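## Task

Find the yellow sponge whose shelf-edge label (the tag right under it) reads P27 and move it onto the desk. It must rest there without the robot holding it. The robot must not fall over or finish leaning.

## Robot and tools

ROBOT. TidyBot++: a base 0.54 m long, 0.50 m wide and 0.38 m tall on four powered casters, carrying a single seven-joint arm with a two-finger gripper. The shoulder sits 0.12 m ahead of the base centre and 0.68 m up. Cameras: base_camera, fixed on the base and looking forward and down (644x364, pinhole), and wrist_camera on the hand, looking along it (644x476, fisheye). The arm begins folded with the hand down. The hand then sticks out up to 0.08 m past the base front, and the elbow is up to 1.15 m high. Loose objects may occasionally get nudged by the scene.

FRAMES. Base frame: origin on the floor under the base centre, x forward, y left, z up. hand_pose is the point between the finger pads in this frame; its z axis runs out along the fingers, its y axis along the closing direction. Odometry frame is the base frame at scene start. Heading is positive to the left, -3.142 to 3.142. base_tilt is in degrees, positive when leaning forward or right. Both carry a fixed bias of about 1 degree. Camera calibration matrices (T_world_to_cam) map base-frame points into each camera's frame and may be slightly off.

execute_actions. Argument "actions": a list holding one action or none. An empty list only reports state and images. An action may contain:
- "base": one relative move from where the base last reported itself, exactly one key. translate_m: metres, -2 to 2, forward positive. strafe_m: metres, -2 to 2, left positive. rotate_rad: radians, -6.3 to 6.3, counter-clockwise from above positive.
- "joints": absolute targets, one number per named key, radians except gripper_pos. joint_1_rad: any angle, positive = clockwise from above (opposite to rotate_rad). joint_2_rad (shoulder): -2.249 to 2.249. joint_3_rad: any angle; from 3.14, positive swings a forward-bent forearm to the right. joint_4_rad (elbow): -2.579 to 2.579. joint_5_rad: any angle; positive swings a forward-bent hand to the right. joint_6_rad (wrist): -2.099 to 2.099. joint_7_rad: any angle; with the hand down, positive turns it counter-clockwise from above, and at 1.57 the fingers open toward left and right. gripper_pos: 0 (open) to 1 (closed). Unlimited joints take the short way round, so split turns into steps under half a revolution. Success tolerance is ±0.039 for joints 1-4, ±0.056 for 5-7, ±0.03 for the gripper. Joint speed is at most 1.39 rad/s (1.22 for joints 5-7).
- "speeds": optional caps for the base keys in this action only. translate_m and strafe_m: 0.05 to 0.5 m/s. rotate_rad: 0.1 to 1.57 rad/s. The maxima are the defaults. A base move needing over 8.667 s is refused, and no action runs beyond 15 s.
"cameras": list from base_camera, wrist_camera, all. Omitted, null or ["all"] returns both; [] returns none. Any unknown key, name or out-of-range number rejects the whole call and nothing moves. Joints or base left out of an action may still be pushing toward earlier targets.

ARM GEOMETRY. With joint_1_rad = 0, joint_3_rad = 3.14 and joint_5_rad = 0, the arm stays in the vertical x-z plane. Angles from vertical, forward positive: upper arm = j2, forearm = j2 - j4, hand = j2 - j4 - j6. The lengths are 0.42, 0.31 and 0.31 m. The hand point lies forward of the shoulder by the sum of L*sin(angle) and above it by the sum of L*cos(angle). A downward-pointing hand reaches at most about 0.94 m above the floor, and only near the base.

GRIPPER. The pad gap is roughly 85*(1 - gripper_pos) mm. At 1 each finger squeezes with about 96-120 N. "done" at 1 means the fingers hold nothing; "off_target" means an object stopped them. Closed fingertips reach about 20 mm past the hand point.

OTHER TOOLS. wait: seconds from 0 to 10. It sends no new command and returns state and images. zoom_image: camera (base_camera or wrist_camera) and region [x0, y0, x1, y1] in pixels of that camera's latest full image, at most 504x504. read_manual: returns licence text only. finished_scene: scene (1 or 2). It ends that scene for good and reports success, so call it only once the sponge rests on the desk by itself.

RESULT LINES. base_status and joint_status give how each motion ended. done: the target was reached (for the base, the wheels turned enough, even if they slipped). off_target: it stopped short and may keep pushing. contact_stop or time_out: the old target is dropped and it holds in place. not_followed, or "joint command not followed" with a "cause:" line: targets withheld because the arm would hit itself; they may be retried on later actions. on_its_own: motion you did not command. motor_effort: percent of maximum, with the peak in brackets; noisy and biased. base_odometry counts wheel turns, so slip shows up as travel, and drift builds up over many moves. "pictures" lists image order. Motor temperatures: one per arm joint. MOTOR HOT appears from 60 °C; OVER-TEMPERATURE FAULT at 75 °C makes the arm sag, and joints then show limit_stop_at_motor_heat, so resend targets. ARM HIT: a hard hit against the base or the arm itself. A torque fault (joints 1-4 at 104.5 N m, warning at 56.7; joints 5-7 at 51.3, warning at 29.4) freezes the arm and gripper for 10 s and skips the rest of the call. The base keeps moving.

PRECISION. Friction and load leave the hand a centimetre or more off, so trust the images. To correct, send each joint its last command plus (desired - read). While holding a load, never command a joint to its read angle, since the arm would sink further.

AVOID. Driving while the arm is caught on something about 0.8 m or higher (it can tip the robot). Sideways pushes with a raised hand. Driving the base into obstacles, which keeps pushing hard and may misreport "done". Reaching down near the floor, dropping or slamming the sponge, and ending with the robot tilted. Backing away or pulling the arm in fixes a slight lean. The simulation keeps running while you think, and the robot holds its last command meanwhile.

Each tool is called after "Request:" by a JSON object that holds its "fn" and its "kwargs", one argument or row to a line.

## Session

Request:
{"fn": "execute_actions", "kwargs": {
  "actions": [
    {"joints":{"joint_6_rad":0.5}}
  ]
}}

Request:
{"fn": "execute_actions", "kwargs": {
  "actions": [
    {"base":{"rotate_rad":-2.1}}
  ],
  "cameras": ["wrist_camera"]
}}

Request:
{"fn": "execute_actions", "kwargs": {
  "actions": [
    {"base":{"rotate_rad":-2.1}}
  ],
  "cameras": ["wrist_camera"]
}}

Scene clock: 1.60 s.
Motor temperatures (°C, as the motors report them): [33 32 31 31 39 42 39]
base_odometry: x=+0.000 y=+0.000 heading=+0.000 (m, m, rad; odometry frame)
base_tilt: forward=+0.1 right=-0.3 (deg)
base_status: not commanded
joint_positions: joint_1_rad=-0.016 joint_2_rad=-0.338 joint_3_rad=+3.127 joint_4_rad=-2.559 joint_5_rad=-0.038 joint_6_rad=+0.493 joint_7_rad=+1.575 gripper_pos=+0.000
joint_status: all done
motor_effort: joint_1_rad=+0(0) joint_2_rad=-6(6) joint_3_rad=+0(0) joint_4_rad=+17(17) joint_5_rad=+2(1) joint_6_rad=+7(7) joint_7_rad=-1(1) (%)
hand_pose: x=+0.5369 y=+0.0089 z=+0.8398 quat_wxyz=(-0.010, +0.760, -0.004, +0.649) (m; base frame)
pictures: base_camera, wrist_camera
camera_calibration (this result's frames):
wrist_camera: T_world_to_cam=[[0.046916, -0.979981, -0.193482, 0.166031], [-0.0904867, 0.18873, -0.977851, 0.934994], [0.994792, 0.0633844, -0.0798209, -0.340229], [0, 0, 0, 1]] pos_world=[0.415272, 0.00781149, 0.919251]
Images, in order (width x height): base_camera 644x364, wrist_camera 644x476.

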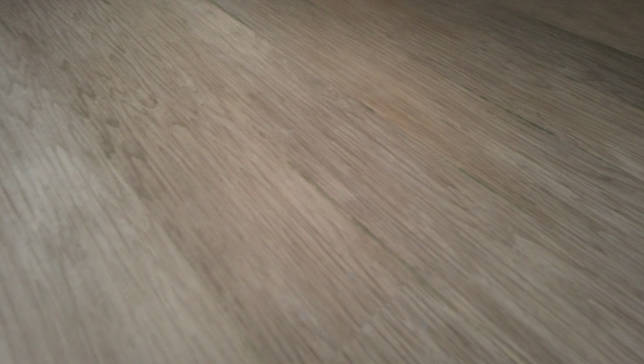

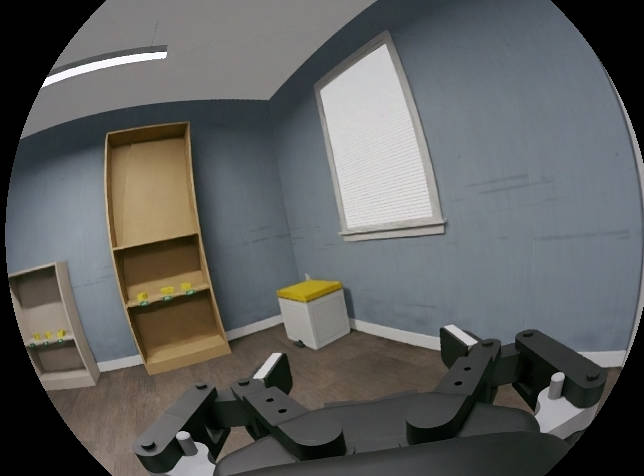

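Scene clock: 4.27 s.
Motor temperatures (°C, as the motors report them): [33 32 31 31 39 42 39]
base_odometry: x=+0.000 y=+0.000 heading=-2.100 (m, m, rad; odometry frame)
base_tilt: forward=+0.1 right=-0.3 (deg)
base_status: done
joint_positions: joint_1_rad=-0.016 joint_2_rad=-0.338 joint_3_rad=+3.127 joint_4_rad=-2.559 joint_5_rad=-0.038 joint_6_rad=+0.493 joint_7_rad=+1.575 gripper_pos=+0.000
joint_status: not commanded
motor_effort: joint_1_rad=+0(1) joint_2_rad=-6(7) joint_3_rad=+0(1) joint_4_rad=+17(16) joint_5_rad=+2(2) joint_6_rad=+7(7) joint_7_rad=+0(0) (%)
hand_pose: x=+0.5369 y=+0.0089 z=+0.8398 quat_wxyz=(-0.010, +0.760, -0.004, +0.649) (m; base frame)
pictures: wrist_camera
camera_calibration (this result's frames):
wrist_camera: T_world_to_cam=[[0.0469176, -0.979981, -0.193481, 0.16603], [-0.0904863, 0.188729, -0.977852, 0.934994], [0.994792, 0.0633858, -0.0798202, -0.340229], [0, 0, 0, 1]] pos_world=[0.415272, 0.00781206, 0.919252]
Images, in order (width x height): wrist_camera 644x476.

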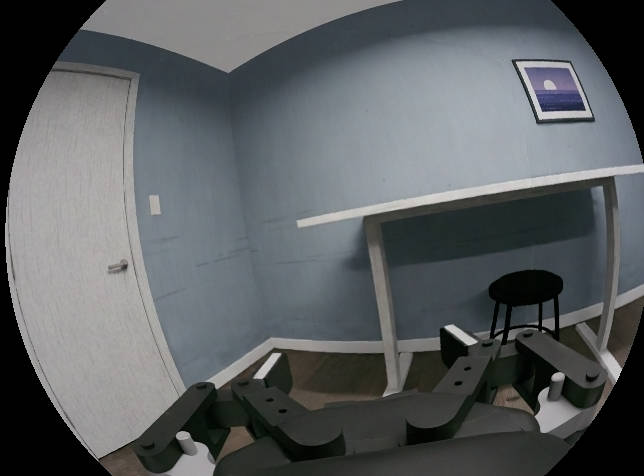

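Scene clock: 6.93 s.
Motor temperatures (°C, as the motors report them): [33 32 31 31 39 42 39]
base_odometry: x=+0.000 y=+0.000 heading=+2.084 (m, m, rad; odometry frame)
base_tilt: forward=+0.1 right=-0.3 (deg)
base_status: done
joint_positions: joint_1_rad=-0.016 joint_2_rad=-0.338 joint_3_rad=+3.127 joint_4_rad=-2.559 joint_5_rad=-0.038 joint_6_rad=+0.493 joint_7_rad=+1.575 gripper_pos=+0.000
joint_status: not commanded
motor_effort: joint_1_rad=+0(1) joint_2_rad=-6(7) joint_3_rad=+0(1) joint_4_rad=+17(17) joint_5_rad=+2(2) joint_6_rad=+7(7) joint_7_rad=-1(1) (%)
hand_pose: x=+0.5369 y=+0.0089 z=+0.8398 quat_wxyz=(-0.010, +0.760, -0.004, +0.649) (m; base frame)
pictures: wrist_camera
camera_calibration (this result's frames):
wrist_camera: T_world_to_cam=[[0.0469347, -0.979982, -0.193475, 0.166024], [-0.0904901, 0.188721, -0.977853, 0.934995], [0.994791, 0.0634028, -0.079821, -0.340228], [0, 0, 0, 1]] pos_world=[0.415271, 0.00781874, 0.919251]
Images, in order (width x height): wrist_camera 644x476.

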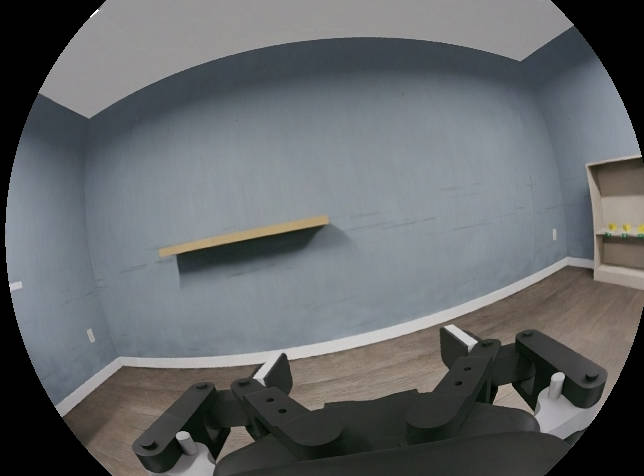

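The desk is tall (~0.93 m). The shelf wall faces about heading 0.65.

Request:
{"fn": "execute_actions", "kwargs": {
  "actions": [
    {"base":{"rotate_rad":-1.43},"joints":{"joint_6_rad":0.3,"joint_1_rad":0.01,"joint_3_rad":3.15,"joint_5_rad":0.02}}
  ],
  "cameras": []
}}

Request:
{"fn": "execute_actions", "kwargs": {
  "actions": [
    {"base":{"translate_m":0.9}}
  ]
}}

Request:
{"fn": "zoom_image", "kwargs": {
  "camera": "wrist_camera",
  "region": [250, 160, 500, 300]
}}

Scene clock: 9.40 s.
Motor temperatures (°C, as the motors report them): [33 32 31 31 39 42 39]
base_odometry: x=+0.000 y=+0.000 heading=+0.654 (m, m, rad; odometry frame)
base_tilt: forward=+0.1 right=-0.3 (deg)
base_status: done
joint_positions: joint_1_rad=+0.002 joint_2_rad=-0.338 joint_3_rad=+3.143 joint_4_rad=-2.562 joint_5_rad=-0.005 joint_6_rad=+0.313 joint_7_rad=+1.575 gripper_pos=+0.000
joint_status: all done
motor_effort: joint_1_rad=+0(1) joint_2_rad=-6(8) joint_3_rad=+0(1) joint_4_rad=+17(18) joint_5_rad=+1(1) joint_6_rad=+7(7) joint_7_rad=+0(0) (%)
hand_pose: x=+0.5227 y=-0.0003 z=+0.7842 quat_wxyz=(+0.001, +0.816, -0.002, +0.577) (m; base frame)
pictures: none
No camera images: the call's "cameras" was empty. Leave "cameras" out to get every camera's image.

Scene clock: 12.57 s.
Motor temperatures (°C, as the motors report them): [33 32 31 31 39 42 39]
base_odometry: x=+0.715 y=+0.547 heading=+0.653 (m, m, rad; odometry frame)
base_tilt: forward=+0.1 right=-0.3 (deg)
base_status: done
joint_positions: joint_1_rad=+0.002 joint_2_rad=-0.338 joint_3_rad=+3.143 joint_4_rad=-2.562 joint_5_rad=-0.005 joint_6_rad=+0.313 joint_7_rad=+1.575 gripper_pos=+0.000
joint_status: not commanded
motor_effort: joint_1_rad=+0(0) joint_2_rad=-6(9) joint_3_rad=+0(0) joint_4_rad=+16(18) joint_5_rad=+2(2) joint_6_rad=+7(7) joint_7_rad=-1(1) (%)
hand_pose: x=+0.5227 y=-0.0003 z=+0.7842 quat_wxyz=(+0.001, +0.816, -0.002, +0.578) (m; base frame)
pictures: base_camera, wrist_camera
camera_calibration (this result's frames):
wrist_camera: T_world_to_cam=[[0.00375752, -0.984192, -0.177062, 0.156644], [-0.264767, 0.169766, -0.949251, 0.949764], [0.964305, 0.0504471, -0.259944, -0.172776], [0, 0, 0, 1]] pos_world=[0.417486, 0.00164629, 0.884389]
Images, in order (width x height): base_camera 644x364, wrist_camera 644x476.

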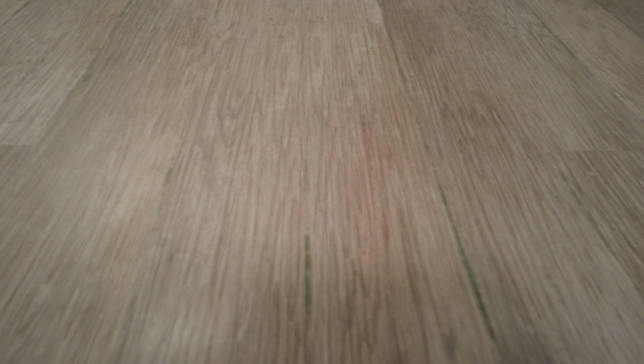

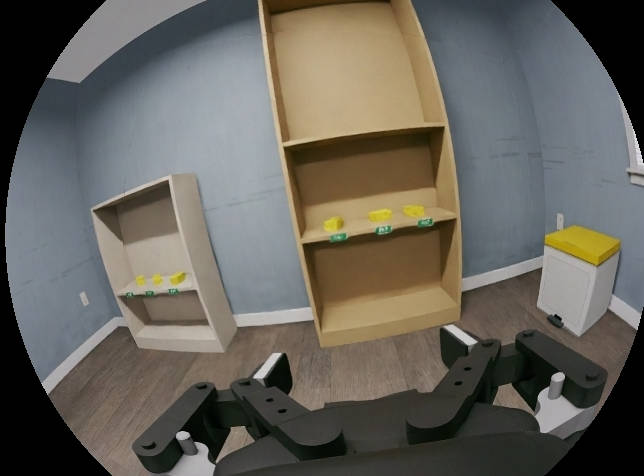

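Region (250, 160, 500, 300) of wrist_camera's 644x476 image, scaled by 2.016; it fills the top 282 rows of this view, and the rest is white.

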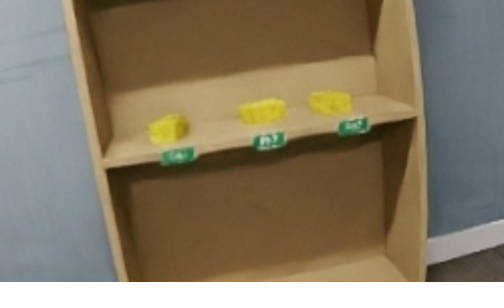

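Request:
{"fn": "execute_actions", "kwargs": {
  "actions": [
    {"base":{"translate_m":0.55}}
  ]
}}

Request:
{"fn": "zoom_image", "kwargs": {
  "camera": "wrist_camera",
  "region": [250, 200, 550, 340]
}}

Request:
{"fn": "zoom_image", "kwargs": {
  "camera": "wrist_camera",
  "region": [30, 260, 170, 360]
}}

Scene clock: 15.37 s.
Motor temperatures (°C, as the motors report them): [33 32 31 31 39 42 39]
base_odometry: x=+1.152 y=+0.881 heading=+0.653 (m, m, rad; odometry frame)
base_tilt: forward=+0.1 right=-0.3 (deg)
base_status: done
joint_positions: joint_1_rad=+0.002 joint_2_rad=-0.337 joint_3_rad=+3.143 joint_4_rad=-2.562 joint_5_rad=-0.005 joint_6_rad=+0.313 joint_7_rad=+1.575 gripper_pos=+0.000
joint_status: not commanded
motor_effort: joint_1_rad=+0(1) joint_2_rad=-6(8) joint_3_rad=+0(0) joint_4_rad=+16(17) joint_5_rad=+1(2) joint_6_rad=+7(7) joint_7_rad=+0(0) (%)
hand_pose: x=+0.5228 y=-0.0003 z=+0.7839 quat_wxyz=(+0.001, +0.817, -0.002, +0.577) (m; base frame)
pictures: base_camera, wrist_camera
camera_calibration (this result's frames):
wrist_camera: T_world_to_cam=[[0.00360102, -0.984192, -0.177067, 0.156666], [-0.265605, 0.169767, -0.949017, 0.949713], [0.964075, 0.0504473, -0.260795, -0.172181], [0, 0, 0, 1]] pos_world=[0.41768, 0.00164589, 0.88413]
Images, in order (width x height): base_camera 644x364, wrist_camera 644x476.

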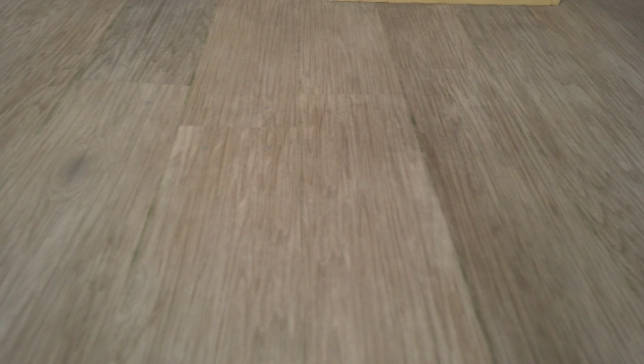

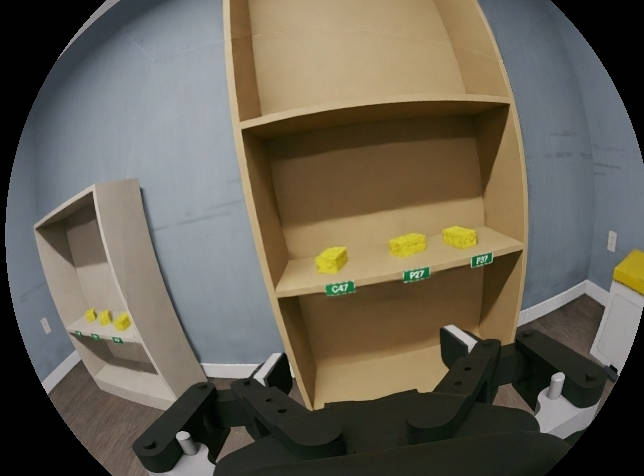

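Region (250, 200, 550, 340) of wrist_camera's 644x476 image, scaled by 1.680; it fills the top 235 rows of this view, and the rest is white.

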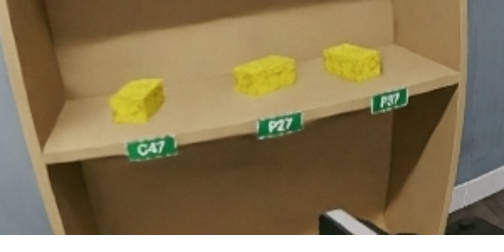

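Region (30, 260, 170, 360) of wrist_camera's 644x476 image, scaled by 3.600; it fills the top 360 rows of this view, and the rest is white.

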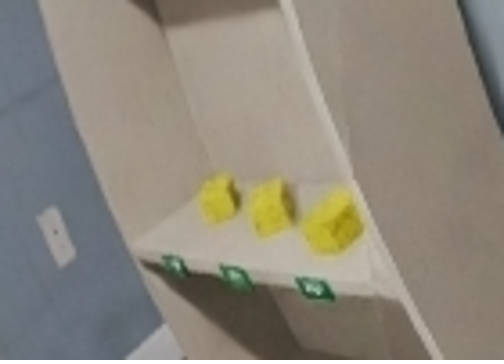

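Request:
{"fn": "execute_actions", "kwargs": {
  "actions": [
    {"base":{"strafe_m":-0.2},"joints":{"joint_2_rad":0.83,"joint_4_rad":-0.78,"joint_6_rad":-0.96}}
  ]
}}

Request:
{"fn": "execute_actions", "kwargs": {
  "actions": [
    {"base":{"translate_m":0.12}}
  ]
}}

Scene clock: 18.87 s.
Motor temperatures (°C, as the motors report them): [33 32 31 31 39 42 39]
base_odometry: x=+1.274 y=+0.722 heading=+0.653 (m, m, rad; odometry frame)
base_tilt: forward=+0.1 right=-0.3 (deg)
base_status: done
joint_positions: joint_1_rad=+0.003 joint_2_rad=+0.819 joint_3_rad=+3.146 joint_4_rad=-0.793 joint_5_rad=-0.005 joint_6_rad=-0.929 joint_7_rad=+1.575 gripper_pos=+0.000
joint_status: all done
motor_effort: joint_1_rad=+0(1) joint_2_rad=-51(52) joint_3_rad=+0(2) joint_4_rad=+17(18) joint_5_rad=+2(2) joint_6_rad=+4(7) joint_7_rad=+0(1) (%)
hand_pose: x=+0.9163 y=-0.0026 z=+0.6994 quat_wxyz=(+0.001, +0.955, -0.001, +0.296) (m; base frame)
pictures: base_camera, wrist_camera
camera_calibration (this result's frames):
wrist_camera: T_world_to_cam=[[-0.101006, -0.98404, -0.146505, 0.212496], [-0.773908, 0.170252, -0.609984, 1.20307], [0.625191, 0.0517694, -0.778753, 0.0993519], [0, 0, 0, 1]] pos_world=[0.890415, -0.000864771, 0.842356]
Images, in order (width x height): base_camera 644x364, wrist_camera 644x476.

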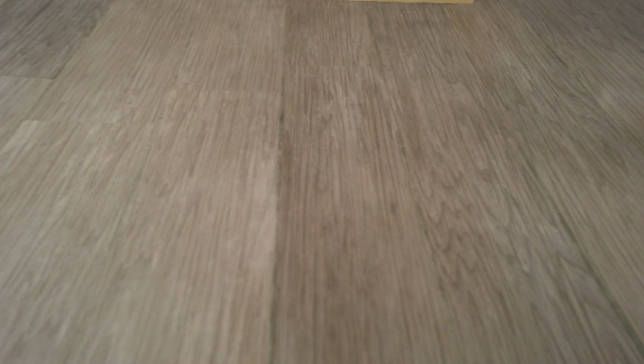

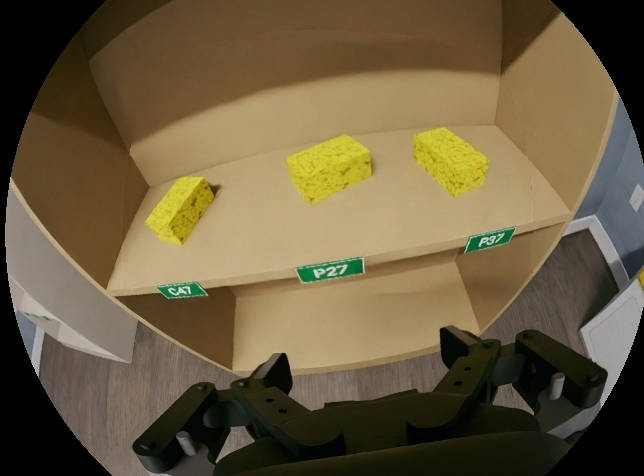

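Scene clock: 20.23 s.
Motor temperatures (°C, as the motors report them): [33 32 31 31 39 42 39]
base_odometry: x=+1.369 y=+0.795 heading=+0.653 (m, m, rad; odometry frame)
base_tilt: forward=+0.1 right=-0.3 (deg)
base_status: done
joint_positions: joint_1_rad=+0.003 joint_2_rad=+0.825 joint_3_rad=+3.146 joint_4_rad=-0.790 joint_5_rad=-0.005 joint_6_rad=-0.932 joint_7_rad=+1.575 gripper_pos=+0.000
joint_status: not commanded
motor_effort: joint_1_rad=+0(2) joint_2_rad=-52(54) joint_3_rad=-1(1) joint_4_rad=+18(19) joint_5_rad=+2(2) joint_6_rad=+4(5) joint_7_rad=-1(0) (%)
hand_pose: x=+0.9166 y=-0.0026 z=+0.6955 quat_wxyz=(+0.001, +0.956, -0.001, +0.293) (m; base frame)
pictures: base_camera, wrist_camera
camera_calibration (this result's frames):
wrist_camera: T_world_to_cam=[[-0.101778, -0.984039, -0.145975, 0.212308], [-0.777175, 0.170251, -0.605816, 1.20109], [0.620999, 0.05179, -0.782099, 0.102278], [0, 0, 0, 1]] pos_world=[0.891551, -0.000863416, 0.838622]
Images, in order (width x height): base_camera 644x364, wrist_camera 644x476.

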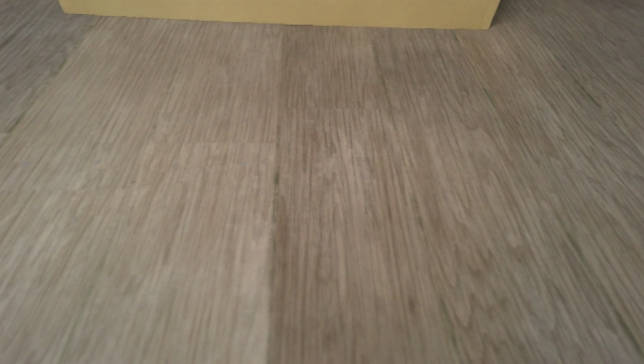

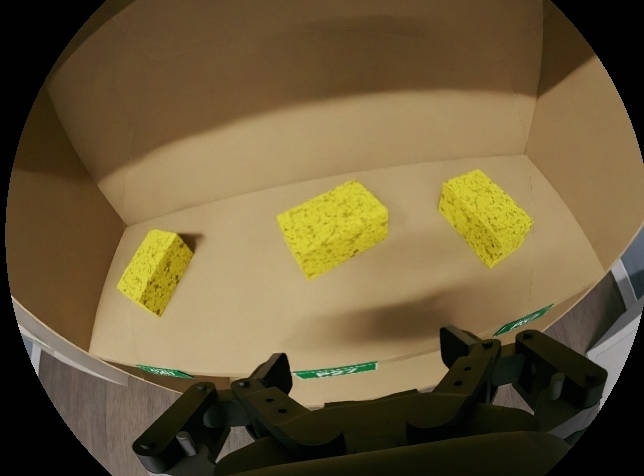

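Request:
{"fn": "execute_actions", "kwargs": {
  "actions": [
    {"joints":{"joint_7_rad":0.33}}
  ],
  "cameras": []
}}

Request:
{"fn": "execute_actions", "kwargs": {
  "actions": [
    {"base":{"translate_m":0.11},"speeds":{"translate_m":0.2}}
  ],
  "cameras": ["wrist_camera"]
}}

Scene clock: 22.03 s.
Motor temperatures (°C, as the motors report them): [33 33 31 31 39 42 39]
base_odometry: x=+1.369 y=+0.795 heading=+0.653 (m, m, rad; odometry frame)
base_tilt: forward=+0.1 right=-0.3 (deg)
base_status: not commanded
joint_positions: joint_1_rad=+0.003 joint_2_rad=+0.825 joint_3_rad=+3.146 joint_4_rad=-0.790 joint_5_rad=-0.005 joint_6_rad=-0.932 joint_7_rad=+0.344 gripper_pos=+0.000
joint_status: all done
motor_effort: joint_1_rad=+0(0) joint_2_rad=-51(52) joint_3_rad=-1(0) joint_4_rad=+18(18) joint_5_rad=+2(2) joint_6_rad=+4(4) joint_7_rad=+0(1) (%)
hand_pose: x=+0.9166 y=-0.0026 z=+0.6955 quat_wxyz=(-0.168, +0.780, -0.553, +0.240) (m; base frame)
pictures: none
No camera images: the call's "cameras" was empty. Leave "cameras" out to get every camera's image.

Scene clock: 23.37 s.
Motor temperatures (°C, as the motors report them): [33 33 31 31 39 42 39]
base_odometry: x=+1.457 y=+0.862 heading=+0.652 (m, m, rad; odometry frame)
base_tilt: forward=+0.1 right=-0.3 (deg)
base_status: done
joint_positions: joint_1_rad=+0.003 joint_2_rad=+0.825 joint_3_rad=+3.146 joint_4_rad=-0.790 joint_5_rad=-0.005 joint_6_rad=-0.933 joint_7_rad=+0.344 gripper_pos=+0.000
joint_status: not commanded
motor_effort: joint_1_rad=+0(2) joint_2_rad=-52(54) joint_3_rad=-1(2) joint_4_rad=+17(18) joint_5_rad=+2(2) joint_6_rad=+4(4) joint_7_rad=+0(1) (%)
hand_pose: x=+0.9165 y=-0.0027 z=+0.6952 quat_wxyz=(-0.168, +0.780, -0.553, +0.239) (m; base frame)
pictures: wrist_camera
camera_calibration (this result's frames):
wrist_camera: T_world_to_cam=[[-0.777802, -0.17144, -0.604676, 1.15277], [-0.100137, 0.983592, -0.150064, 0.265631], [0.620481, -0.0561695, -0.782207, 0.102373], [0, 0, 0, 1]] pos_world=[0.859703, -0.0578924, 0.816988]
Images, in order (width x height): wrist_camera 644x476.

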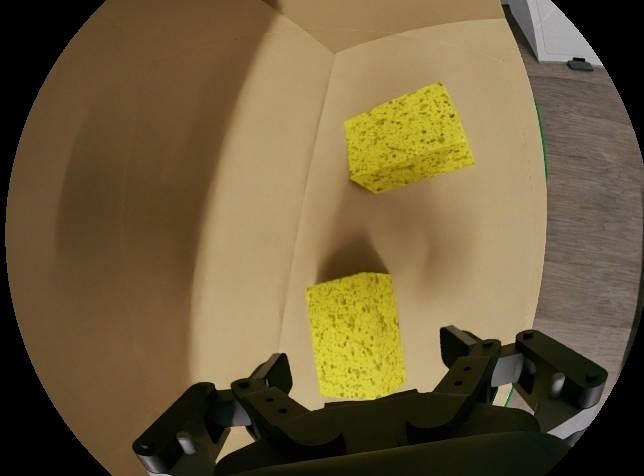

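Request:
{"fn": "execute_actions", "kwargs": {
  "actions": [
    {"base":{"translate_m":0.022},"joints":{"joint_2_rad":0.94,"joint_6_rad":-0.80}}
  ],
  "cameras": ["wrist_camera"]
}}

Scene clock: 24.90 s.
Motor temperatures (°C, as the motors report them): [33 33 31 31 39 42 39]
base_odometry: x=+1.475 y=+0.875 heading=+0.652 (m, m, rad; odometry frame)
base_tilt: forward=+0.1 right=-0.3 (deg)
base_status: done
joint_positions: joint_1_rad=+0.004 joint_2_rad=+0.931 joint_3_rad=+3.146 joint_4_rad=-0.778 joint_5_rad=-0.005 joint_6_rad=-0.823 joint_7_rad=+0.344 gripper_pos=+0.000
joint_status: all done
motor_effort: joint_1_rad=+0(2) joint_2_rad=-54(57) joint_3_rad=-1(1) joint_4_rad=+18(18) joint_5_rad=+1(1) joint_6_rad=+4(4) joint_7_rad=+0(0) (%)
hand_pose: x=+0.9463 y=-0.0030 z=+0.6345 quat_wxyz=(-0.172, +0.778, -0.552, +0.246) (m; base frame)
pictures: wrist_camera
camera_calibration (this result's frames):
wrist_camera: T_world_to_cam=[[-0.767889, -0.171755, -0.617128, 1.13775], [-0.0975305, 0.9835, -0.152365, 0.258844], [0.633115, -0.0568105, -0.77197, 0.0178708], [0, 0, 0, 1]] pos_world=[0.887599, -0.0581426, 0.755373]
Images, in order (width x height): wrist_camera 644x476.

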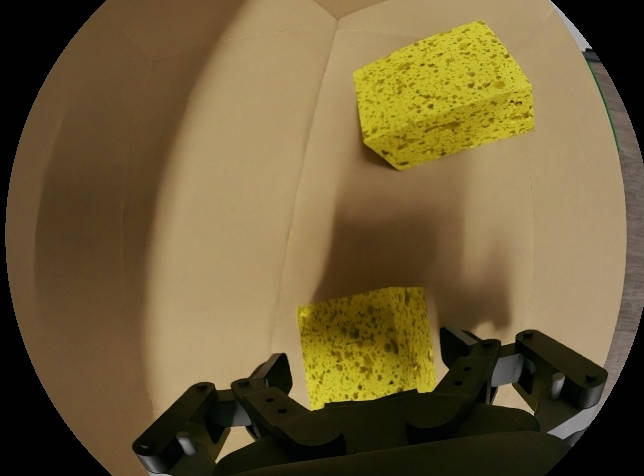

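Request:
{"fn": "execute_actions", "kwargs": {
  "actions": [
    {"joints":{"joint_2_rad":0.97}}
  ],
  "cameras": ["wrist_camera"]
}}

Request:
{"fn": "execute_actions", "kwargs": {
  "actions": [
    {"joints":{"gripper_pos":1}}
  ],
  "cameras": []
}}

Request:
{"fn": "execute_actions", "kwargs": {
  "actions": [
    {"joints":{"joint_2_rad":0.9}}
  ],
  "cameras": ["wrist_camera"]
}}

Scene clock: 25.90 s.
Motor temperatures (°C, as the motors report them): [33 33 31 31 39 42 39]
base_odometry: x=+1.475 y=+0.875 heading=+0.652 (m, m, rad; odometry frame)
base_tilt: forward=+0.1 right=-0.3 (deg)
base_status: not commanded
joint_positions: joint_1_rad=+0.004 joint_2_rad=+0.934 joint_3_rad=+3.146 joint_4_rad=-0.776 joint_5_rad=-0.005 joint_6_rad=-0.822 joint_7_rad=+0.344 gripper_pos=+0.000
joint_status: all done
motor_effort: joint_1_rad=+0(0) joint_2_rad=-50(54) joint_3_rad=-1(1) joint_4_rad=+16(18) joint_5_rad=+2(2) joint_6_rad=+3(4) joint_7_rad=+0(0) (%)
hand_pose: x=+0.9469 y=-0.0030 z=+0.6333 quat_wxyz=(-0.172, +0.778, -0.552, +0.246) (m; base frame)
pictures: wrist_camera
camera_calibration (this result's frames):
wrist_camera: T_world_to_cam=[[-0.768056, -0.171766, -0.616917, 1.13752], [-0.0975805, 0.983498, -0.152344, 0.25876], [0.632905, -0.05681, -0.772143, 0.0168992], [0, 0, 0, 1]] pos_world=[0.888236, -0.0581423, 0.754227]
Images, in order (width x height): wrist_camera 644x476.

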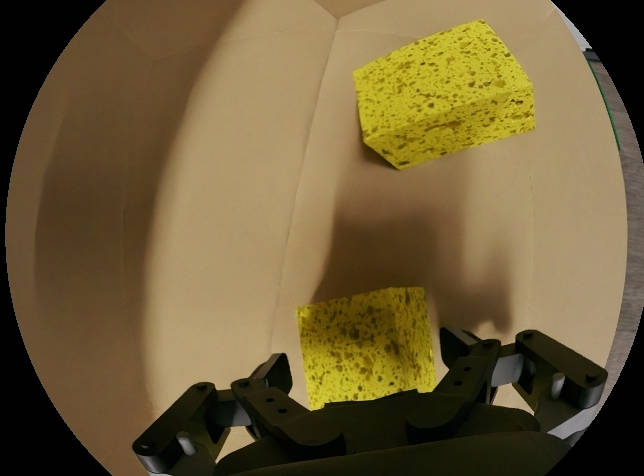

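Scene clock: 27.00 s.
Motor temperatures (°C, as the motors report them): [33 33 31 31 39 42 39]
base_odometry: x=+1.475 y=+0.875 heading=+0.652 (m, m, rad; odometry frame)
base_tilt: forward=+0.1 right=-0.3 (deg)
base_status: not commanded
joint_positions: joint_1_rad=+0.004 joint_2_rad=+0.917 joint_3_rad=+3.146 joint_4_rad=-0.761 joint_5_rad=-0.005 joint_6_rad=-0.811 joint_7_rad=+0.344 gripper_pos=+0.996
joint_status: all done
motor_effort: joint_1_rad=-1(2) joint_2_rad=-42(50) joint_3_rad=-1(1) joint_4_rad=+13(16) joint_5_rad=+1(1) joint_6_rad=+1(3) joint_7_rad=+0(0) (%)
hand_pose: x=+0.9546 y=-0.0032 z=+0.6570 quat_wxyz=(-0.184, +0.773, -0.548, +0.263) (m; base frame)
pictures: none
No camera images: the call's "cameras" was empty. Leave "cameras" out to get every camera's image.

Scene clock: 27.80 s.
Motor temperatures (°C, as the motors report them): [33 33 31 31 39 42 39]
base_odometry: x=+1.475 y=+0.875 heading=+0.652 (m, m, rad; odometry frame)
base_tilt: forward=+0.1 right=-0.3 (deg)
base_status: not commanded
joint_positions: joint_1_rad=+0.004 joint_2_rad=+0.909 joint_3_rad=+3.146 joint_4_rad=-0.768 joint_5_rad=-0.005 joint_6_rad=-0.811 joint_7_rad=+0.344 gripper_pos=+0.999
joint_status: all done
motor_effort: joint_1_rad=+0(2) joint_2_rad=-52(52) joint_3_rad=-1(2) joint_4_rad=+17(17) joint_5_rad=+2(1) joint_6_rad=+4(4) joint_7_rad=+0(1) (%)
hand_pose: x=+0.9529 y=-0.0032 z=+0.6596 quat_wxyz=(-0.184, +0.772, -0.548, +0.263) (m; base frame)
pictures: wrist_camera
camera_calibration (this result's frames):
wrist_camera: T_world_to_cam=[[-0.740382, -0.171849, -0.649848, 1.15364], [-0.0907368, 0.98347, -0.156695, 0.259811], [0.666034, -0.0570491, -0.743736, -0.0169316], [0, 0, 0, 1]] pos_world=[0.888986, -0.0582311, 0.777809]
Images, in order (width x height): wrist_camera 644x476.

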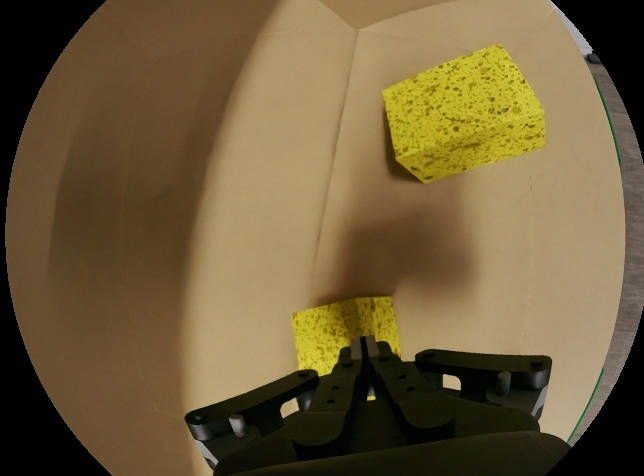

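Request:
{"fn": "execute_actions", "kwargs": {
  "actions": [
    {"joints":{"joint_2_rad":0.815,"joint_4_rad":-0.8}}
  ],
  "cameras": []
}}

Request:
{"fn": "execute_actions", "kwargs": {
  "actions": [
    {"joints":{"joint_6_rad":-1.11,"gripper_pos":0}}
  ],
  "cameras": []
}}

Request:
{"fn": "execute_actions", "kwargs": {
  "actions": [
    {"base":{"translate_m":0.11},"speeds":{"translate_m":0.1}}
  ],
  "cameras": ["wrist_camera"]
}}

Scene clock: 29.80 s.
Motor temperatures (°C, as the motors report them): [33 33 31 31 39 42 39]
base_odometry: x=+1.475 y=+0.875 heading=+0.652 (m, m, rad; odometry frame)
base_tilt: forward=+0.1 right=-0.3 (deg)
base_status: not commanded
joint_positions: joint_1_rad=+0.004 joint_2_rad=+0.815 joint_3_rad=+3.146 joint_4_rad=-0.792 joint_5_rad=-0.005 joint_6_rad=-0.811 joint_7_rad=+0.344 gripper_pos=+0.999
joint_status: all done
motor_effort: joint_1_rad=+0(0) joint_2_rad=-51(58) joint_3_rad=+0(1) joint_4_rad=+18(19) joint_5_rad=+2(1) joint_6_rad=+4(4) joint_7_rad=+0(1) (%)
hand_pose: x=+0.9455 y=-0.0032 z=+0.7253 quat_wxyz=(-0.203, +0.763, -0.541, +0.290) (m; base frame)
pictures: none
No camera images: the call's "cameras" was empty. Leave "cameras" out to get every camera's image.

Scene clock: 30.90 s.
Motor temperatures (°C, as the motors report them): [33 33 31 31 39 42 39]
base_odometry: x=+1.475 y=+0.875 heading=+0.652 (m, m, rad; odometry frame)
base_tilt: forward=+0.1 right=-0.3 (deg)
base_status: not commanded
joint_positions: joint_1_rad=+0.004 joint_2_rad=+0.815 joint_3_rad=+3.146 joint_4_rad=-0.801 joint_5_rad=-0.005 joint_6_rad=-1.102 joint_7_rad=+0.344 gripper_pos=+0.000
joint_status: all done
motor_effort: joint_1_rad=+0(1) joint_2_rad=-50(52) joint_3_rad=-1(0) joint_4_rad=+17(19) joint_5_rad=+2(1) joint_6_rad=+3(5) joint_7_rad=+0(1) (%)
hand_pose: x=+0.8672 y=-0.0026 z=+0.6721 quat_wxyz=(-0.121, +0.797, -0.566, +0.172) (m; base frame)
pictures: none
No camera images: the call's "cameras" was empty. Leave "cameras" out to get every camera's image.

Scene clock: 32.57 s.
Motor temperatures (°C, as the motors report them): [33 33 31 31 39 42 39]
base_odometry: x=+1.562 y=+0.941 heading=+0.652 (m, m, rad; odometry frame)
base_tilt: forward=+0.1 right=-0.3 (deg)
base_status: done
joint_positions: joint_1_rad=+0.004 joint_2_rad=+0.815 joint_3_rad=+3.146 joint_4_rad=-0.801 joint_5_rad=-0.005 joint_6_rad=-1.102 joint_7_rad=+0.344 gripper_pos=+0.000
joint_status: not commanded
motor_effort: joint_1_rad=+0(1) joint_2_rad=-50(53) joint_3_rad=+0(1) joint_4_rad=+17(18) joint_5_rad=+2(2) joint_6_rad=+3(3) joint_7_rad=-1(0) (%)
hand_pose: x=+0.8672 y=-0.0026 z=+0.6721 quat_wxyz=(-0.121, +0.797, -0.566, +0.172) (m; base frame)
pictures: wrist_camera
camera_calibration (this result's frames):
wrist_camera: T_world_to_cam=[[-0.869246, -0.1709, -0.463901, 1.08521], [-0.124074, 0.983731, -0.129918, 0.264329], [0.478557, -0.0553723, -0.876309, 0.301244], [0, 0, 0, 1]] pos_world=[0.831951, -0.0578852, 0.801756]
Images, in order (width x height): wrist_camera 644x476.

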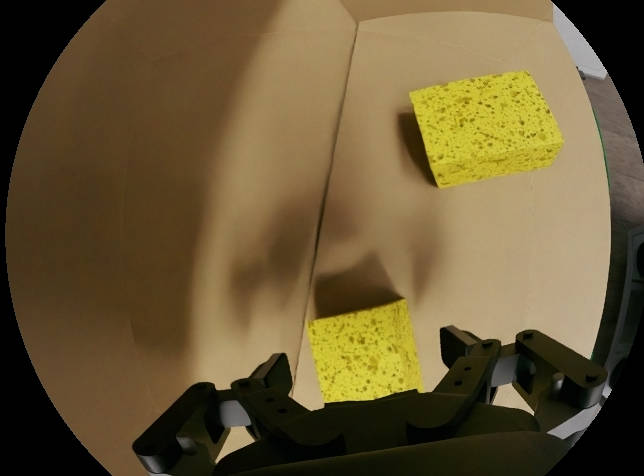

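Request:
{"fn": "execute_actions", "kwargs": {
  "actions": [
    {"base":{"strafe_m":0.025}}
  ],
  "cameras": []
}}

Request:
{"fn": "execute_actions", "kwargs": {
  "actions": [
    {"base":{"translate_m":0.06},"joints":{"joint_6_rad":-1.31}}
  ],
  "cameras": ["wrist_camera"]
}}

Scene clock: 33.83 s.
Motor temperatures (°C, as the motors report them): [33 33 31 31 39 42 39]
base_odometry: x=+1.547 y=+0.962 heading=+0.652 (m, m, rad; odometry frame)
base_tilt: forward=+0.1 right=-0.3 (deg)
base_status: done
joint_positions: joint_1_rad=+0.004 joint_2_rad=+0.815 joint_3_rad=+3.146 joint_4_rad=-0.801 joint_5_rad=-0.004 joint_6_rad=-1.102 joint_7_rad=+0.344 gripper_pos=+0.000
joint_status: not commanded
motor_effort: joint_1_rad=+0(3) joint_2_rad=-50(52) joint_3_rad=-1(2) joint_4_rad=+16(18) joint_5_rad=+2(2) joint_6_rad=+2(3) joint_7_rad=+0(1) (%)
hand_pose: x=+0.8672 y=-0.0028 z=+0.6721 quat_wxyz=(-0.121, +0.797, -0.566, +0.172) (m; base frame)
pictures: none
No camera images: the call's "cameras" was empty. Leave "cameras" out to get every camera's image.

Scene clock: 34.90 s.
Motor temperatures (°C, as the motors report them): [33 33 31 31 39 42 39]
base_odometry: x=+1.595 y=+0.998 heading=+0.652 (m, m, rad; odometry frame)
base_tilt: forward=+0.1 right=-0.3 (deg)
base_status: done
joint_positions: joint_1_rad=+0.004 joint_2_rad=+0.815 joint_3_rad=+3.146 joint_4_rad=-0.801 joint_5_rad=-0.004 joint_6_rad=-1.302 joint_7_rad=+0.344 gripper_pos=+0.000
joint_status: all done
motor_effort: joint_1_rad=+0(1) joint_2_rad=-49(52) joint_3_rad=+0(1) joint_4_rad=+16(18) joint_5_rad=+2(2) joint_6_rad=+1(4) joint_7_rad=+0(1) (%)
hand_pose: x=+0.8083 y=-0.0023 z=+0.6524 quat_wxyz=(-0.064, +0.810, -0.575, +0.091) (m; base frame)
pictures: wrist_camera
camera_calibration (this result's frames):
wrist_camera: T_world_to_cam=[[-0.943994, -0.170374, -0.282575, 0.967022], [-0.147203, 0.983889, -0.101461, 0.254373], [0.295309, -0.0541829, -0.953864, 0.510917], [0, 0, 0, 1]] pos_world=[0.799429, -0.0578366, 0.786411]
Images, in order (width x height): wrist_camera 644x476.

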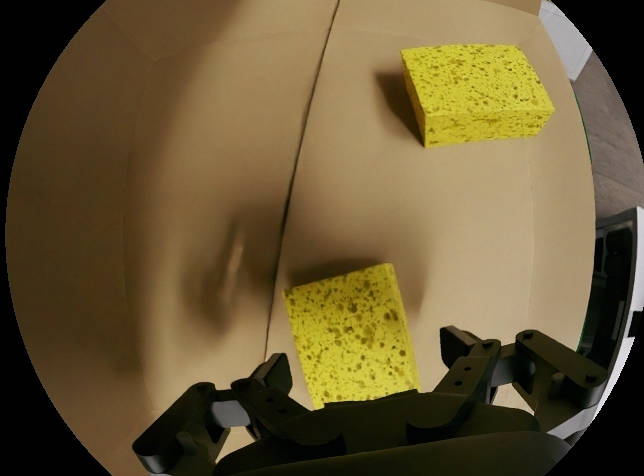

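Request:
{"fn": "execute_actions", "kwargs": {
  "actions": [
    {"joints":{"joint_2_rad":0.88,"joint_6_rad":-1.22,"joint_7_rad":0.45}}
  ],
  "cameras": ["wrist_camera"]
}}

Request:
{"fn": "execute_actions", "kwargs": {
  "actions": [
    {"joints":{"gripper_pos":1}}
  ],
  "cameras": []
}}

Request:
{"fn": "execute_actions", "kwargs": {
  "actions": [
    {"joints":{"joint_2_rad":0.81}}
  ],
  "cameras": ["wrist_camera"]
}}

Scene clock: 36.33 s.
Motor temperatures (°C, as the motors report them): [33 33 31 31 39 42 39]
base_odometry: x=+1.595 y=+0.998 heading=+0.652 (m, m, rad; odometry frame)
base_tilt: forward=+0.1 right=-0.3 (deg)
base_status: not commanded
joint_positions: joint_1_rad=+0.004 joint_2_rad=+0.868 joint_3_rad=+3.146 joint_4_rad=-0.800 joint_5_rad=-0.004 joint_6_rad=-1.247 joint_7_rad=+0.421 gripper_pos=+0.000
joint_status: all done
motor_effort: joint_1_rad=+0(1) joint_2_rad=-46(53) joint_3_rad=+0(1) joint_4_rad=+14(16) joint_5_rad=+2(2) joint_6_rad=+1(2) joint_7_rad=-1(0) (%)
hand_pose: x=+0.8227 y=-0.0025 z=+0.6198 quat_wxyz=(-0.061, +0.832, -0.543, +0.095) (m; base frame)
pictures: wrist_camera
camera_calibration (this result's frames):
wrist_camera: T_world_to_cam=[[-0.927731, -0.245354, -0.281278, 0.956989], [-0.220031, 0.968226, -0.118845, 0.323946], [0.3015, -0.0483661, -0.952239, 0.469432], [0, 0, 0, 1]] pos_world=[0.817573, -0.0561475, 0.754691]
Images, in order (width x height): wrist_camera 644x476.

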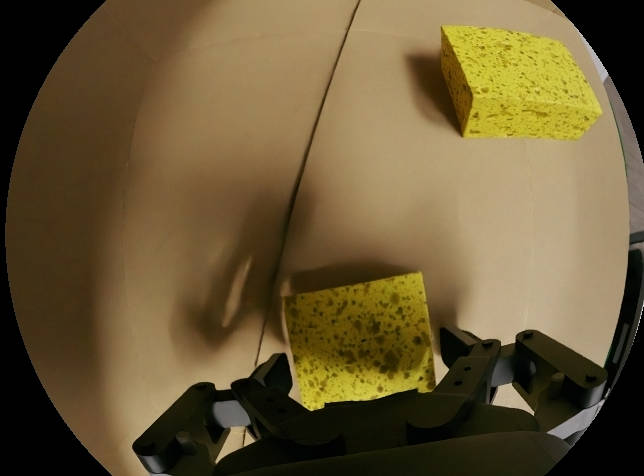

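Scene clock: 37.43 s.
Motor temperatures (°C, as the motors report them): [33 33 31 31 39 42 39]
base_odometry: x=+1.595 y=+0.998 heading=+0.652 (m, m, rad; odometry frame)
base_tilt: forward=+0.1 right=-0.3 (deg)
base_status: not commanded
joint_positions: joint_1_rad=+0.004 joint_2_rad=+0.859 joint_3_rad=+3.146 joint_4_rad=-0.798 joint_5_rad=-0.004 joint_6_rad=-1.247 joint_7_rad=+0.421 gripper_pos=+0.358
joint_status: gripper_pos off_target (ended at +0.358, target +1.000)
motor_effort: joint_1_rad=+0(1) joint_2_rad=-46(50) joint_3_rad=-1(1) joint_4_rad=+14(17) joint_5_rad=+2(1) joint_6_rad=+1(2) joint_7_rad=+0(0) (%)
hand_pose: x=+0.8244 y=-0.0025 z=+0.6274 quat_wxyz=(-0.065, +0.831, -0.543, +0.100) (m; base frame)
pictures: none
No camera images: the call's "cameras" was empty. Leave "cameras" out to get every camera's image.

Scene clock: 38.43 s.
Motor temperatures (°C, as the motors report them): [33 33 31 31 39 42 39]
base_odometry: x=+1.595 y=+0.998 heading=+0.652 (m, m, rad; odometry frame)
base_tilt: forward=+0.1 right=-0.3 (deg)
base_status: not commanded
joint_positions: joint_1_rad=+0.004 joint_2_rad=+0.821 joint_3_rad=+3.146 joint_4_rad=-0.799 joint_5_rad=-0.004 joint_6_rad=-1.247 joint_7_rad=+0.421 gripper_pos=+0.358
joint_status: all done
motor_effort: joint_1_rad=+0(0) joint_2_rad=-50(53) joint_3_rad=-1(1) joint_4_rad=+16(17) joint_5_rad=+2(2) joint_6_rad=+2(2) joint_7_rad=-1(0) (%)
hand_pose: x=+0.8254 y=-0.0025 z=+0.6532 quat_wxyz=(-0.074, +0.829, -0.542, +0.115) (m; base frame)
pictures: wrist_camera
camera_calibration (this result's frames):
wrist_camera: T_world_to_cam=[[-0.912989, -0.24542, -0.325916, 0.985921], [-0.214005, 0.9682, -0.129579, 0.330571], [0.347353, -0.0485564, -0.936477, 0.452267], [0, 0, 0, 1]] pos_world=[0.813782, -0.0561333, 0.787699]
Images, in order (width x height): wrist_camera 644x476.

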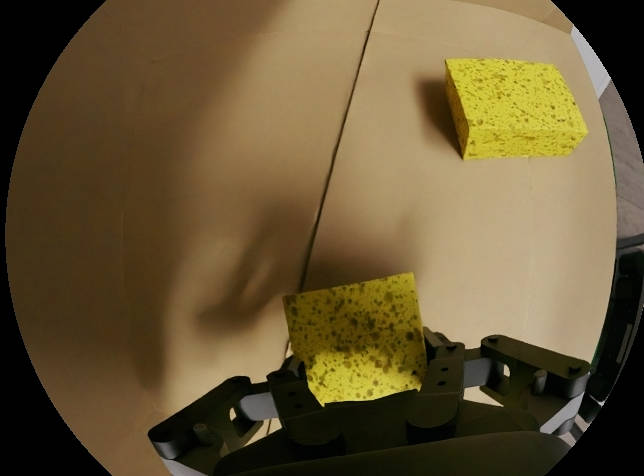

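Request:
{"fn": "execute_actions", "kwargs": {
  "actions": [
    {"base":{"translate_m":-1.8}}
  ],
  "cameras": []
}}

Request:
{"fn": "execute_actions", "kwargs": {
  "actions": [
    {"base":{"rotate_rad":3.14},"joints":{"joint_2_rad":0.3,"joint_4_rad":-0.3,"joint_6_rad":-2.0,"joint_7_rad":1.6}}
  ]
}}

Scene clock: 43.97 s.
Motor temperatures (°C, as the motors report them): [33 33 31 31 39 42 39]
base_odometry: x=+0.164 y=-0.094 heading=+0.652 (m, m, rad; odometry frame)
base_tilt: forward=+0.1 right=-0.3 (deg)
base_status: done
joint_positions: joint_1_rad=+0.006 joint_2_rad=+0.818 joint_3_rad=+3.146 joint_4_rad=-0.799 joint_5_rad=-0.004 joint_6_rad=-1.245 joint_7_rad=+0.421 gripper_pos=+0.358
joint_status: not commanded
motor_effort: joint_1_rad=+1(3) joint_2_rad=-50(53) joint_3_rad=-1(2) joint_4_rad=+17(17) joint_5_rad=+2(2) joint_6_rad=+1(2) joint_7_rad=+0(0) (%)
hand_pose: x=+0.8259 y=-0.0040 z=+0.6555 quat_wxyz=(-0.075, +0.829, -0.542, +0.117) (m; base frame)
pictures: none
No camera images: the call's "cameras" was empty. Leave "cameras" out to get every camera's image.

Scene clock: 47.33 s.
Motor temperatures (°C, as the motors report them): [33 34 31 31 39 42 39]
base_odometry: x=+0.164 y=-0.094 heading=-2.492 (m, m, rad; odometry frame)
base_tilt: forward=+0.1 right=-0.3 (deg)
base_status: done
joint_positions: joint_1_rad=+0.004 joint_2_rad=+0.319 joint_3_rad=+3.151 joint_4_rad=-0.310 joint_5_rad=+0.000 joint_6_rad=-1.968 joint_7_rad=+1.571 gripper_pos=+0.358
joint_status: all done
motor_effort: joint_1_rad=+0(6) joint_2_rad=-26(55) joint_3_rad=+0(3) joint_4_rad=+11(18) joint_5_rad=+2(1) joint_6_rad=+4(3) joint_7_rad=+0(0) (%)
hand_pose: x=+0.5971 y=-0.0038 z=+1.0695 quat_wxyz=(+0.003, +0.963, -0.006, +0.269) (m; base frame)
pictures: base_camera, wrist_camera
camera_calibration (this result's frames):
wrist_camera: T_world_to_cam=[[-0.118995, -0.983118, -0.138991, 0.235996], [-0.804671, 0.177496, -0.566568, 1.15395], [0.581674, 0.0444239, -0.812208, 0.648913], [0, 0, 0, 1]] pos_world=[0.579178, -0.00163726, 1.21365]
Images, in order (width x height): base_camera 644x364, wrist_camera 644x476.

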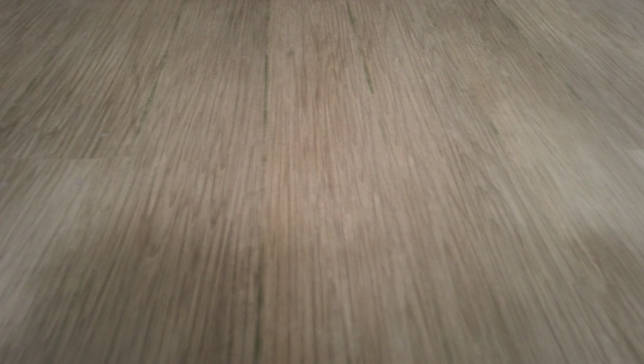

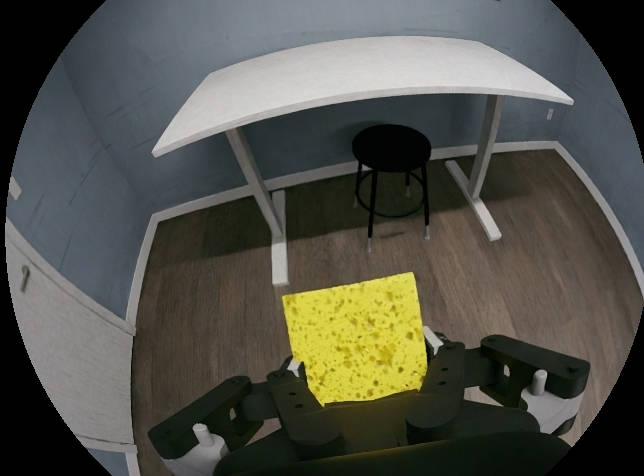

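Request:
{"fn": "execute_actions", "kwargs": {
  "actions": [
    {"base":{"translate_m":0.62},"joints":{"joint_7_rad":0.0}}
  ],
  "cameras": ["wrist_camera"]
}}

Request:
{"fn": "execute_actions", "kwargs": {
  "actions": [
    {"joints":{"joint_2_rad":0.48}}
  ],
  "cameras": ["wrist_camera"]
}}

Scene clock: 50.30 s.
Motor temperatures (°C, as the motors report them): [33 34 31 31 39 42 39]
base_odometry: x=-0.329 y=-0.470 heading=-2.491 (m, m, rad; odometry frame)
base_tilt: forward=+0.1 right=-0.3 (deg)
base_status: done
joint_positions: joint_1_rad=+0.004 joint_2_rad=+0.304 joint_3_rad=+3.151 joint_4_rad=-0.309 joint_5_rad=+0.000 joint_6_rad=-1.971 joint_7_rad=+0.014 gripper_pos=+0.358
joint_status: all done
motor_effort: joint_1_rad=+0(1) joint_2_rad=-25(29) joint_3_rad=-1(1) joint_4_rad=+11(11) joint_5_rad=+2(2) joint_6_rad=+4(4) joint_7_rad=+0(0) (%)
hand_pose: x=+0.5903 y=-0.0038 z=+1.0763 quat_wxyz=(-0.191, +0.680, -0.679, +0.198) (m; base frame)
pictures: wrist_camera
camera_calibration (this result's frames):
wrist_camera: T_world_to_cam=[[-0.799915, 0.159207, -0.57861, 1.1156], [0.179002, 0.983576, 0.0231687, -0.0599904], [0.572795, -0.0850392, -0.815275, 0.666415], [0, 0, 0, 1]] pos_world=[0.521405, -0.0619346, 1.1902]
Images, in order (width x height): wrist_camera 644x476.

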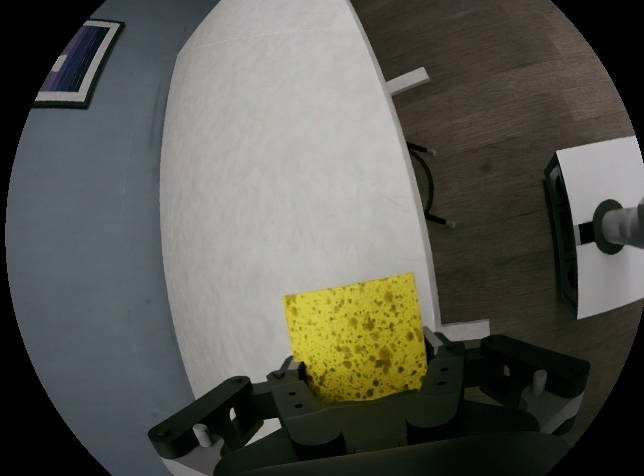

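Scene clock: 51.80 s.
Motor temperatures (°C, as the motors report them): [33 34 31 31 39 42 39]
base_odometry: x=-0.329 y=-0.470 heading=-2.491 (m, m, rad; odometry frame)
base_tilt: forward=+0.1 right=-0.3 (deg)
base_status: not commanded
joint_positions: joint_1_rad=+0.004 joint_2_rad=+0.489 joint_3_rad=+3.151 joint_4_rad=-0.306 joint_5_rad=+0.000 joint_6_rad=-1.971 joint_7_rad=+0.014 gripper_pos=+0.358
joint_status: all done
motor_effort: joint_1_rad=+0(0) joint_2_rad=-34(39) joint_3_rad=+0(1) joint_4_rad=+12(14) joint_5_rad=+2(2) joint_6_rad=+2(4) joint_7_rad=-1(1) (%)
hand_pose: x=+0.6551 y=-0.0040 z=+0.9841 quat_wxyz=(-0.129, +0.695, -0.694, +0.135) (m; base frame)
pictures: wrist_camera
camera_calibration (this result's frames):
wrist_camera: T_world_to_cam=[[-0.89118, 0.159553, -0.424665, 1.02239], [0.180294, 0.983573, -0.00881348, -0.0385641], [0.416283, -0.084419, -0.905308, 0.745235], [0, 0, 0, 1]] pos_world=[0.607856, -0.0622821, 1.1085]
Images, in order (width x height): wrist_camera 644x476.

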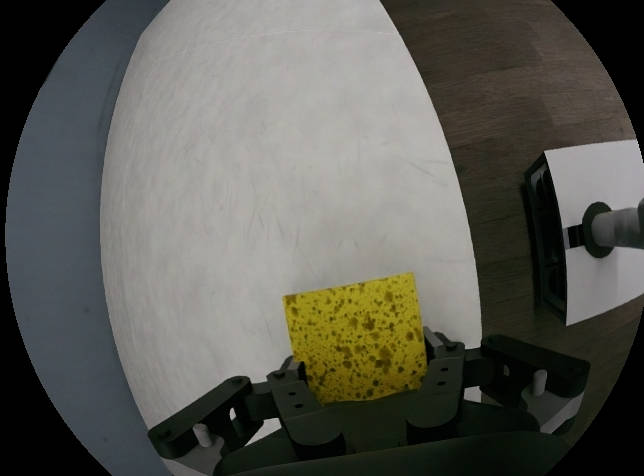

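The edge is at about x = 0.585 m, so I'll move in another 0.1 m.

Request:
{"fn": "execute_actions", "kwargs": {
  "actions": [
    {"base":{"translate_m":0.1}}
  ],
  "cameras": []
}}

Request:
{"fn": "execute_actions", "kwargs": {
  "actions": [
    {"joints":{"joint_2_rad":0.55}}
  ],
  "cameras": ["wrist_camera"]
}}

Scene clock: 53.43 s.
Motor temperatures (°C, as the motors report them): [33 34 31 31 39 42 39]
base_odometry: x=-0.409 y=-0.531 heading=-2.490 (m, m, rad; odometry frame)
base_tilt: forward=+0.1 right=-0.3 (deg)
base_status: done
joint_positions: joint_1_rad=+0.004 joint_2_rad=+0.488 joint_3_rad=+3.151 joint_4_rad=-0.306 joint_5_rad=+0.000 joint_6_rad=-1.972 joint_7_rad=+0.014 gripper_pos=+0.358
joint_status: not commanded
motor_effort: joint_1_rad=+0(1) joint_2_rad=-33(38) joint_3_rad=+0(1) joint_4_rad=+12(14) joint_5_rad=+2(2) joint_6_rad=+2(3) joint_7_rad=+0(1) (%)
hand_pose: x=+0.6549 y=-0.0040 z=+0.9841 quat_wxyz=(-0.129, +0.695, -0.694, +0.135) (m; base frame)
pictures: none
No camera images: the call's "cameras" was empty. Leave "cameras" out to get every camera's image.

Scene clock: 54.57 s.
Motor temperatures (°C, as the motors report them): [33 34 31 31 39 42 39]
base_odometry: x=-0.409 y=-0.531 heading=-2.490 (m, m, rad; odometry frame)
base_tilt: forward=+0.1 right=-0.3 (deg)
base_status: not commanded
joint_positions: joint_1_rad=+0.004 joint_2_rad=+0.520 joint_3_rad=+3.151 joint_4_rad=-0.291 joint_5_rad=+0.000 joint_6_rad=-1.972 joint_7_rad=+0.014 gripper_pos=+0.358
joint_status: all done
motor_effort: joint_1_rad=+0(2) joint_2_rad=-30(34) joint_3_rad=-1(2) joint_4_rad=+10(12) joint_5_rad=+2(1) joint_6_rad=+2(2) joint_7_rad=+1(0) (%)
hand_pose: x=+0.6652 y=-0.0041 z=+0.9722 quat_wxyz=(-0.123, +0.697, -0.695, +0.130) (m; base frame)
pictures: wrist_camera
camera_calibration (this result's frames):
wrist_camera: T_world_to_cam=[[-0.898172, 0.159483, -0.409697, 1.01649], [0.180069, 0.983582, -0.0118811, -0.0373311], [0.401076, -0.0844449, -0.912144, 0.747028], [0, 0, 0, 1]] pos_world=[0.620087, -0.0623117, 1.09741]
Images, in order (width x height): wrist_camera 644x476.

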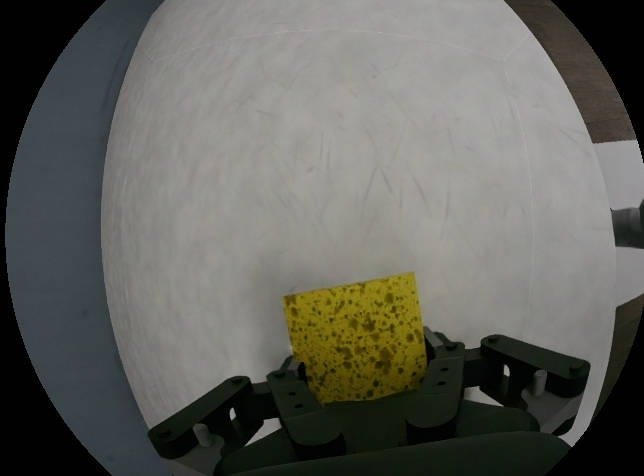

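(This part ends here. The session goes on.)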